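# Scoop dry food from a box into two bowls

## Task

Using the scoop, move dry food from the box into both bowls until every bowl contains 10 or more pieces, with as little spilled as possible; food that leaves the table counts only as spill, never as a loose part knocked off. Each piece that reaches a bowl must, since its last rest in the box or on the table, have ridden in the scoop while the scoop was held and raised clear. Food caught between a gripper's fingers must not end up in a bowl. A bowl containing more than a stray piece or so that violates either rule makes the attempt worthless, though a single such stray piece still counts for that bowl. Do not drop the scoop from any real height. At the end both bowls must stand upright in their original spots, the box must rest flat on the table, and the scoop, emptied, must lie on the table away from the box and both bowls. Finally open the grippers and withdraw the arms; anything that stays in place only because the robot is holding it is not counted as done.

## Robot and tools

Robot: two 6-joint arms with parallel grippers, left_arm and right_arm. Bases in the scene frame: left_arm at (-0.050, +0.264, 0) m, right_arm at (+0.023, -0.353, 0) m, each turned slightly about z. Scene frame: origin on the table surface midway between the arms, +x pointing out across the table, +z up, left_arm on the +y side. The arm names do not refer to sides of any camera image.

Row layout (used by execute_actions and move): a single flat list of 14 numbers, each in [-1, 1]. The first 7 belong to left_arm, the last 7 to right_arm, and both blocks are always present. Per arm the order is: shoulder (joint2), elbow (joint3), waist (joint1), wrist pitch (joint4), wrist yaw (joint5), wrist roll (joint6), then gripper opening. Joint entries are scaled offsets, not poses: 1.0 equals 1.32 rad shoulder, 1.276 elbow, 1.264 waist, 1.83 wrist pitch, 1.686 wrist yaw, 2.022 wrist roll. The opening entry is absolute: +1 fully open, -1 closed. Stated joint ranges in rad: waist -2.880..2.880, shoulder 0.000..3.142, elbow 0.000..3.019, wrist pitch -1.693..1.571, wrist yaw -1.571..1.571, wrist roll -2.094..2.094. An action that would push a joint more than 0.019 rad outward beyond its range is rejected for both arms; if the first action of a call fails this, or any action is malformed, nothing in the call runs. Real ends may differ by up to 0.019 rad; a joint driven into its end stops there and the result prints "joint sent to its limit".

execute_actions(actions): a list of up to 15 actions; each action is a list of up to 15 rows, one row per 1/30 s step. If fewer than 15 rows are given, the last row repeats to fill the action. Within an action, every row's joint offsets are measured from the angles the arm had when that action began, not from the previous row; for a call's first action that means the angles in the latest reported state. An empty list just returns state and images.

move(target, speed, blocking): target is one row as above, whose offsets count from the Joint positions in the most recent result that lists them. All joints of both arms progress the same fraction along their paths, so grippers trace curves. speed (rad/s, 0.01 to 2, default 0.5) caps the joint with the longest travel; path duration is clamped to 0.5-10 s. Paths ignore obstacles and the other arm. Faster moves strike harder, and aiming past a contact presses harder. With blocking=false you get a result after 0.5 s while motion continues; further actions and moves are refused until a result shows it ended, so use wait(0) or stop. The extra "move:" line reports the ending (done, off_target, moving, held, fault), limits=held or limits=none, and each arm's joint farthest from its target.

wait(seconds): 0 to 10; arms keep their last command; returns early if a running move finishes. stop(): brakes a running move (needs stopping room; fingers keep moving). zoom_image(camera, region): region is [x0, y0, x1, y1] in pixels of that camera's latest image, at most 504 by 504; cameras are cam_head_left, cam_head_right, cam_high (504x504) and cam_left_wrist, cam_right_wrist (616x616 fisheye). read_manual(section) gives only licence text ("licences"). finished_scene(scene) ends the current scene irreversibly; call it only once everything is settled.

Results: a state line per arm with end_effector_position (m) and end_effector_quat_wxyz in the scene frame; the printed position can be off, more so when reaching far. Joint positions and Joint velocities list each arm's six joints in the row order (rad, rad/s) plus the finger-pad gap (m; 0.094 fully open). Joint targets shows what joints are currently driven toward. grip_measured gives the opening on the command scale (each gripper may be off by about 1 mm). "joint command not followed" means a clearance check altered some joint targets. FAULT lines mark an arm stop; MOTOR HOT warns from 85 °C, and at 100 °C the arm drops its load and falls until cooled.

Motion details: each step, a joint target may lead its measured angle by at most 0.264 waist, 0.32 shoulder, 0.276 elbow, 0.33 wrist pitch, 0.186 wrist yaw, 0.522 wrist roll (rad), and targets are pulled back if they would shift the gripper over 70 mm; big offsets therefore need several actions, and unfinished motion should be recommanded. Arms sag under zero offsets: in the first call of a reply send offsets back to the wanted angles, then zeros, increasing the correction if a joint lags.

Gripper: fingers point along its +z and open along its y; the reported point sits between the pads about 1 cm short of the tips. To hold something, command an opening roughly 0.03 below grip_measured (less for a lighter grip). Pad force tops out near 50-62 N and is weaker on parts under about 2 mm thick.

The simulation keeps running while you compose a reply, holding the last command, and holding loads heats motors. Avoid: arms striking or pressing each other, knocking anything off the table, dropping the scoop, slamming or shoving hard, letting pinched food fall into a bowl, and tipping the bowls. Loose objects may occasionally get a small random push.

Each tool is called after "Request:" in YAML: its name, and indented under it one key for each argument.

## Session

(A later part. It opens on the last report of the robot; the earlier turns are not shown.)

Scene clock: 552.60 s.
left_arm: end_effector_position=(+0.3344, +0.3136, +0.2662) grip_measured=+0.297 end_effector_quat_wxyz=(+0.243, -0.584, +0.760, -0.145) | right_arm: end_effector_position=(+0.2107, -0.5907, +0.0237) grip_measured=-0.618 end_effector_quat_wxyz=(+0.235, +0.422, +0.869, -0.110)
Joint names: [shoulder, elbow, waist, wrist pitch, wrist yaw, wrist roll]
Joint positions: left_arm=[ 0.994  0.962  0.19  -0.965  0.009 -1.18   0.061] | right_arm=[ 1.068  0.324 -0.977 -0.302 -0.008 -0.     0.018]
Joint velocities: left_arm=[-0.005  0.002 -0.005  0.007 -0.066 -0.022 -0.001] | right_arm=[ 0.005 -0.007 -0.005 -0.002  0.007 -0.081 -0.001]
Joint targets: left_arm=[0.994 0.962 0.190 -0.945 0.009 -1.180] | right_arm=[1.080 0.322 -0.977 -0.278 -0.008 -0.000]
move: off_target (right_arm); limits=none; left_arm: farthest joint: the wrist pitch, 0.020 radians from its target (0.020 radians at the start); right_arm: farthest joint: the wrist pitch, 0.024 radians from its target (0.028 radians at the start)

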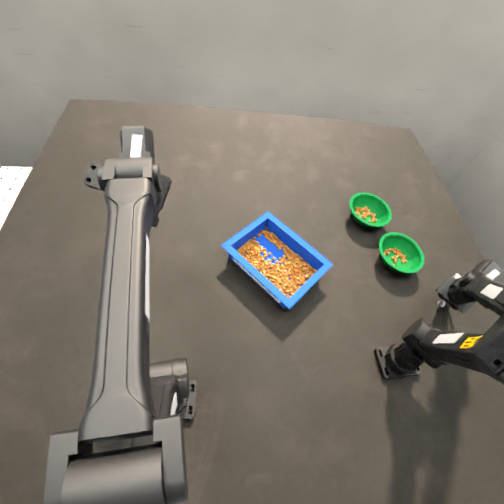

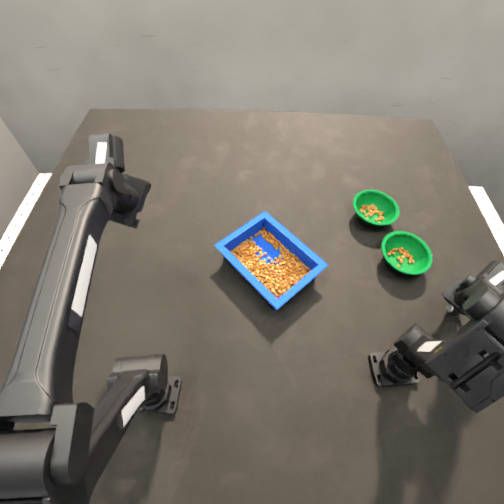

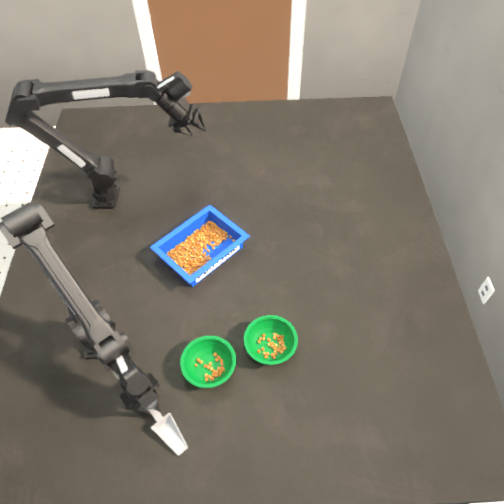

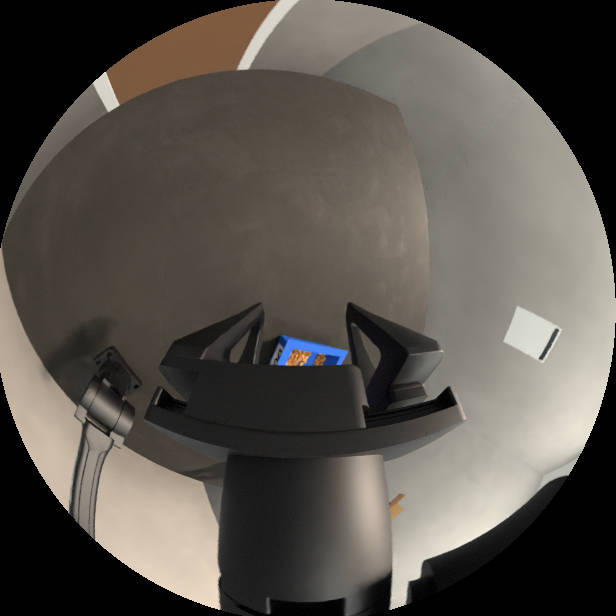

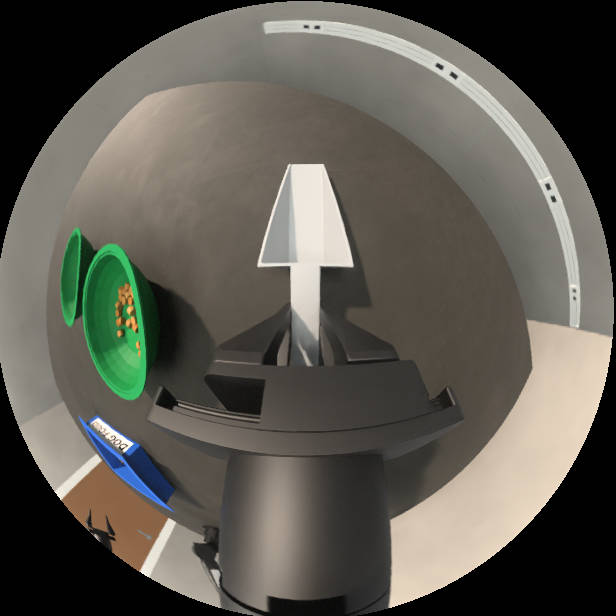

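Request:
execute_actions:
  actions:
    - [[0,0,0,0.011,0,0,0.3, 0.004,0,0,0.011,0,0,-0.625],[0,0,0,0.011,0,0,0.3, 0.004,0,0,0.011,0,0,-0.61],[0,0,0,0.011,0,0,0.3, 0.004,0,0,0.011,0,0,-0.595],[0,0,0,0.011,0,0,0.3, 0.004,0,0,0.011,0,0,-0.58],[0,0,0,0.011,0,0,0.3, 0.004,0,0,0.011,0,0,-0.56],[0,0,0,0.011,0,0,0.3, 0.004,0,0,0.011,0,0,-0.54],[0,0,0,0.011,0,0,0.3, 0.004,0,0,0.011,0,0,-0.51],[0,0,0,0.011,0,0,0.3, 0.004,0,0,0.011,0,0,-0.47],[0,0,0,0.011,0,0,0.3, 0.004,0,0,0.011,0,0,-0.43],[0,0,0,0.011,0,0,0.3, 0.004,0,0,0.011,0,0,-0.38],[0,0,0,0.011,0,0,0.3, 0.004,0,0,0.011,0,0,-0.32],[0,0,0,0.011,0,0,0.3, 0.004,0,0,0.011,0,0,-0.26],[0,0,0,0.011,0,0,0.3, 0.004,0,0,0.011,0,0,-0.2],[0,0,0,0.011,0,0,0.3, 0.004,0,0,0.011,0,0,-0.15],[0,0,0,0.011,0,0,0.3, 0.004,0,0,0.011,0,0,-0.1]]

Scene clock: 559.47 s.
left_arm: end_effector_position=(+0.3344, +0.3136, +0.2662) grip_measured=+0.297 end_effector_quat_wxyz=(+0.243, -0.584, +0.760, -0.145) | right_arm: end_effector_position=(+0.2107, -0.5907, +0.0237) grip_measured=-0.126 end_effector_quat_wxyz=(+0.235, +0.422, +0.869, -0.110)
Joint names: [shoulder, elbow, waist, wrist pitch, wrist yaw, wrist roll]
Joint positions: left_arm=[ 0.994  0.962  0.19  -0.965  0.009 -1.18   0.061] | right_arm=[ 1.068  0.324 -0.977 -0.302 -0.008 -0.     0.041]
Joint velocities: left_arm=[ 0.005  0.022 -0.024  0.002 -0.007 -0.037  0.   ] | right_arm=[-0.015 -0.012 -0.005  0.002  0.007 -0.022  0.047]
Joint targets: left_arm=[0.994 0.962 0.190 -0.945 0.009 -1.180] | right_arm=[1.073 0.324 -0.977 -0.282 -0.008 -0.000]

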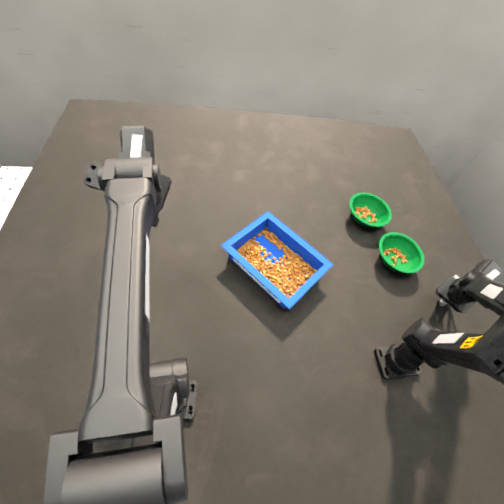

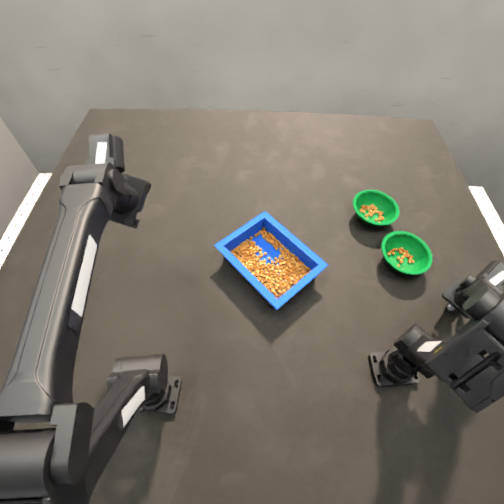

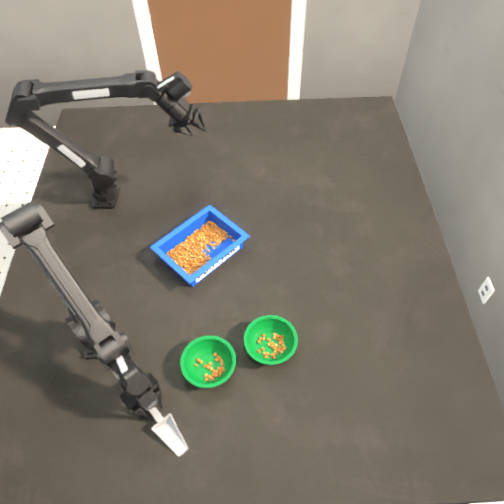

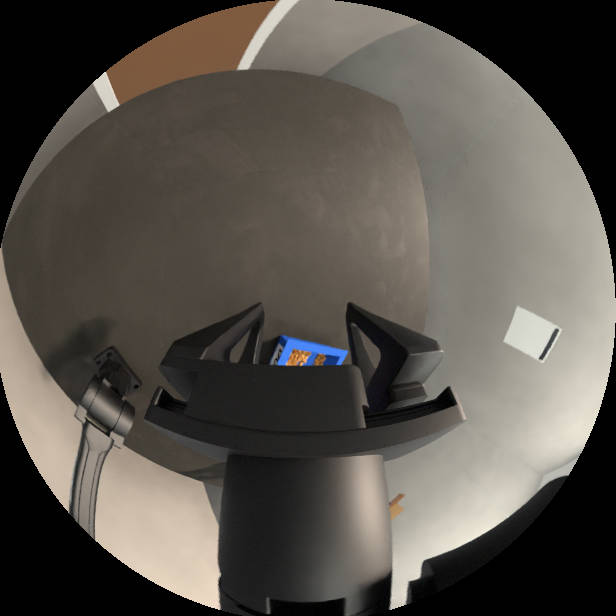

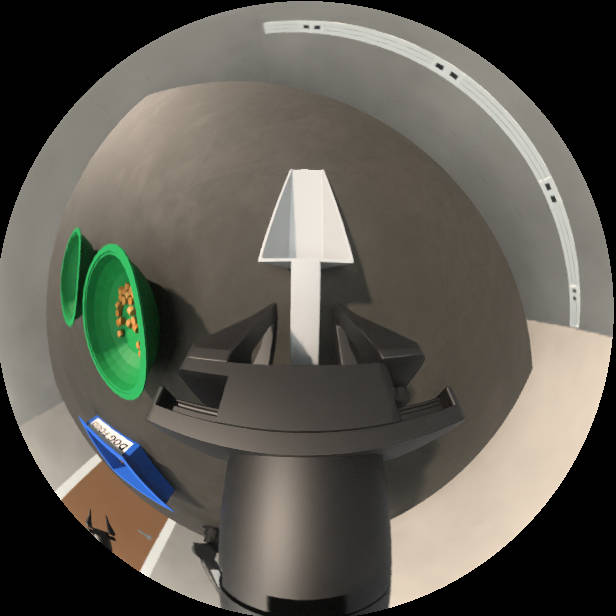

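Request:
move:
  target: [0,0,0,0.011,0,0,0.3, -0.195,0.153,0,-0.18,0,0,0.2]
  speed: 0.25

Scene clock: 576.20 s.
left_arm: end_effector_position=(+0.3344, +0.3136, +0.2662) grip_measured=+0.297 end_effector_quat_wxyz=(+0.243, -0.584, +0.760, -0.145) | right_arm: end_effector_position=(+0.2178, -0.5997, +0.1267) grip_measured=+0.198 end_effector_quat_wxyz=(+0.278, +0.415, +0.856, -0.131)
Joint names: [shoulder, elbow, waist, wrist pitch, wrist yaw, wrist roll]
Joint positions: left_arm=[ 0.994  0.962  0.19  -0.965  0.009 -1.18   0.061] | right_arm=[ 0.811  0.476 -0.977 -0.611 -0.008 -0.     0.056]
Joint velocities: left_arm=[-0.005 -0.012 -0.005 -0.012  0.007  0.022  0.   ] | right_arm=[-0.005  0.007  0.005 -0.017 -0.081 -0.051  0.001]
Joint targets: left_arm=[0.994 0.962 0.190 -0.945 0.009 -1.180] | right_arm=[0.811 0.520 -0.977 -0.632 -0.008 -0.000]
move: off_target (right_arm); limits=none; left_arm: farthest joint: the wrist pitch, 0.020 radians from its target (0.020 radians at the start); right_arm: farthest joint: the elbow, 0.043 radians from its target (0.195 radians at the start)

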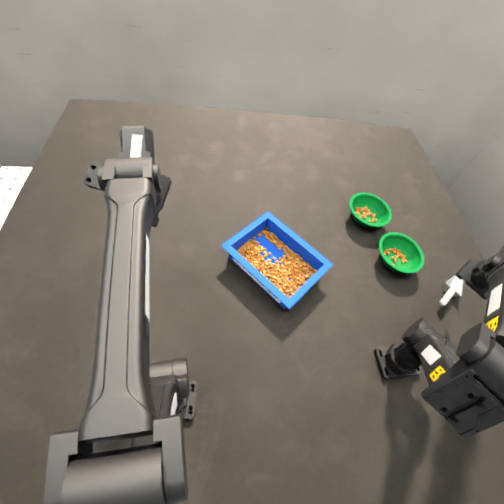

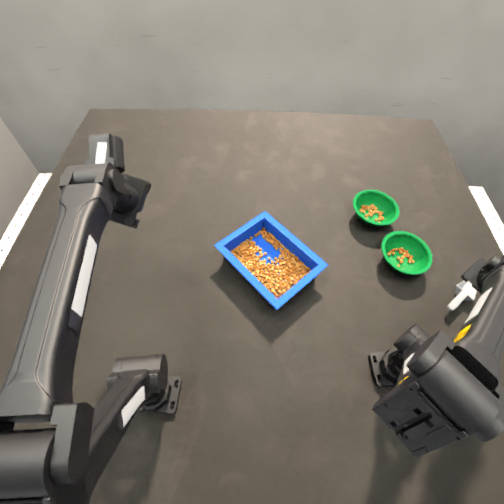

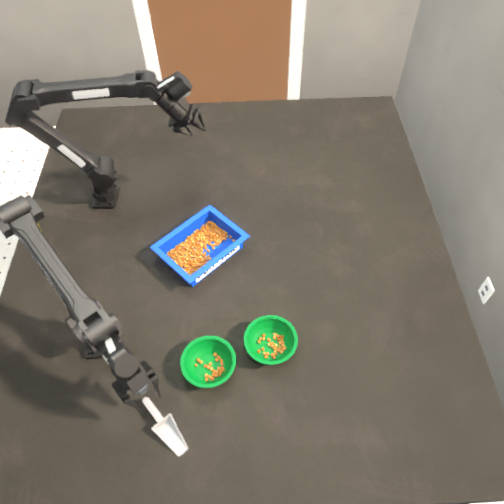

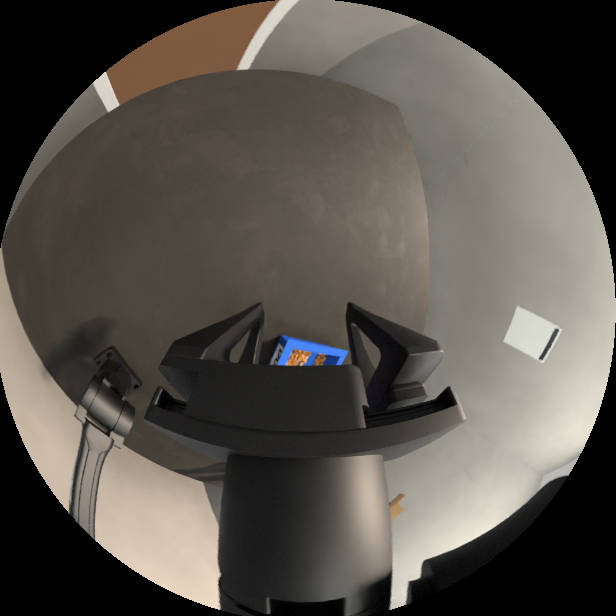

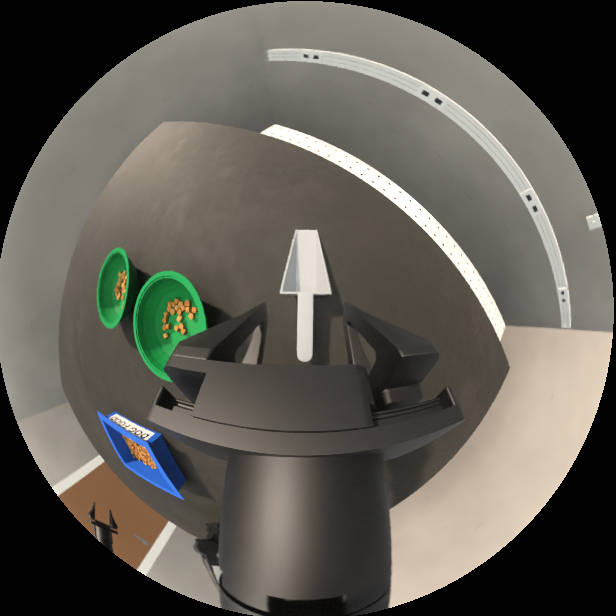

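Request:
move:
  target: [0,0,0,0.011,0,0,0.3, -0.275,0.01,0,0.06,0,0,0.3]
  speed: 0.4

Scene clock: 579.90 s.
left_arm: end_effector_position=(+0.3344, +0.3136, +0.2662) grip_measured=+0.297 end_effector_quat_wxyz=(+0.243, -0.584, +0.760, -0.145) | right_arm: end_effector_position=(+0.2132, -0.5939, +0.2499) grip_measured=+0.298 end_effector_quat_wxyz=(+0.462, +0.374, +0.773, -0.221)
Joint names: [shoulder, elbow, waist, wrist pitch, wrist yaw, wrist roll]
Joint positions: left_arm=[ 0.994  0.962  0.19  -0.965  0.009 -1.18   0.061] | right_arm=[ 0.444  0.476 -0.977 -0.526 -0.008 -0.     0.061]
Joint velocities: left_arm=[-0.005 -0.012 -0.015 -0.002 -0.007 -0.007 -0.   ] | right_arm=[-0.005  0.007  0.005  0.007 -0.037 -0.022  0.   ]
Joint targets: left_arm=[0.994 0.962 0.190 -0.945 0.009 -1.180] | right_arm=[0.448 0.489 -0.977 -0.501 -0.008 -0.000]
move: off_target (right_arm); limits=none; left_arm: farthest joint: the wrist pitch, 0.020 radians from its target (0.020 radians at the start); right_arm: farthest joint: the wrist pitch, 0.025 radians from its target (0.110 radians at the start)

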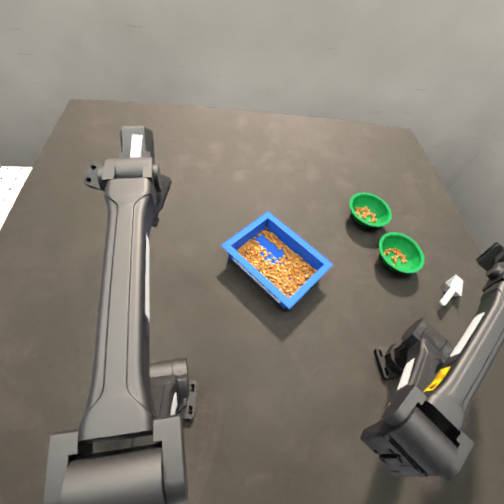

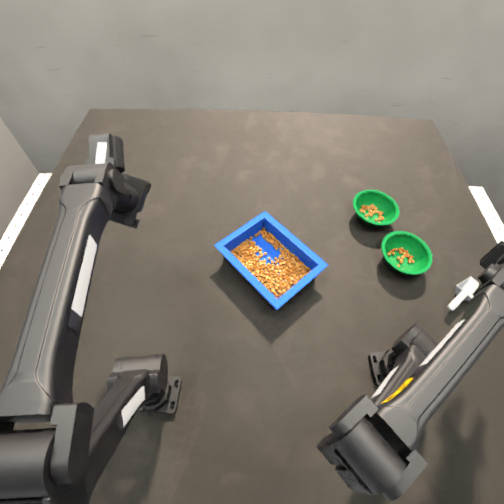

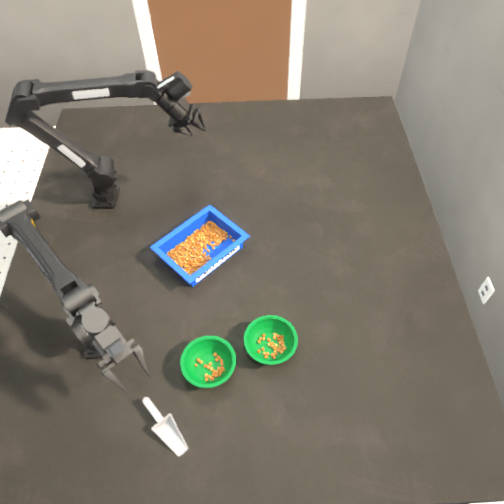

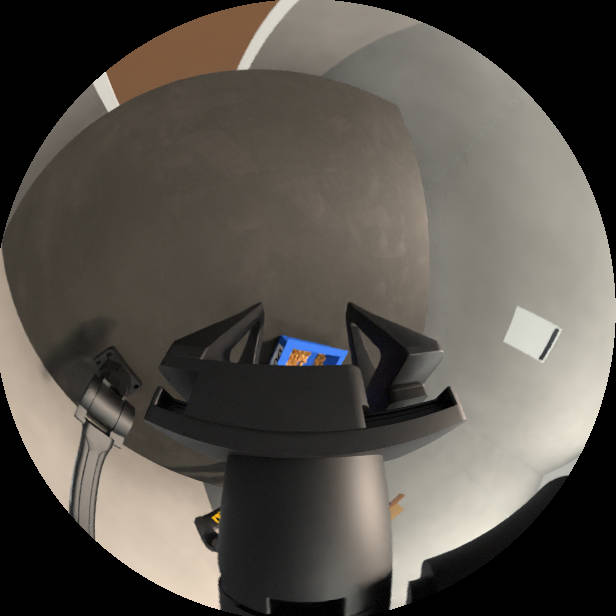

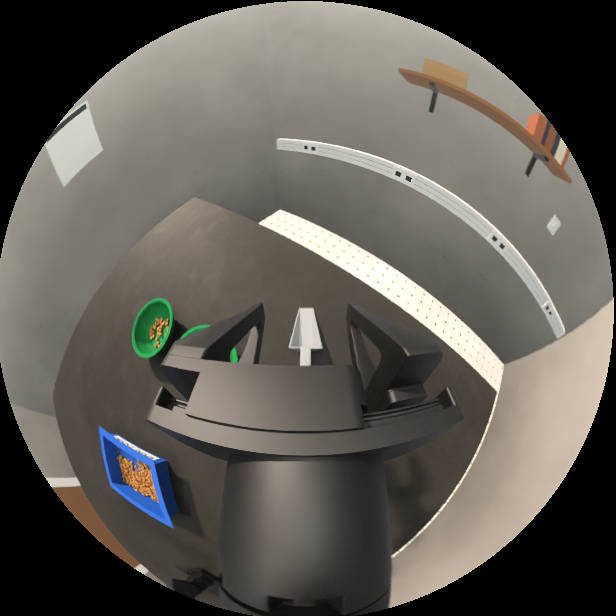

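Request:
zoom_image:
  camera: "cam_high"
  region: [120,190,330,470]

Region (120, 190, 330, 470) of cam_high's 504x504 image, scaled by 1.800, with more detail than that image has; it fills the left 378 columns of this view, and the rest is white.

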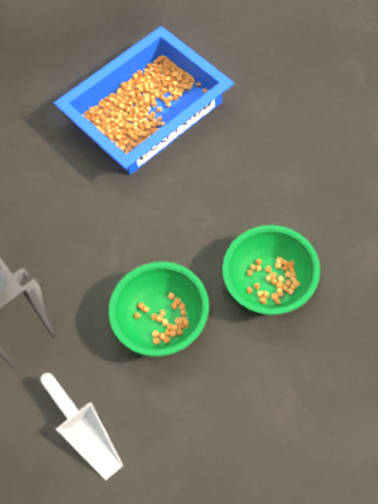

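Both bowls hold well over 10 pieces, the box is flat, the empty scoop lies clear on the table, and both arms have moved away.

Request:
finished_scene:
  scene: 2

The scene is finished: the task was done.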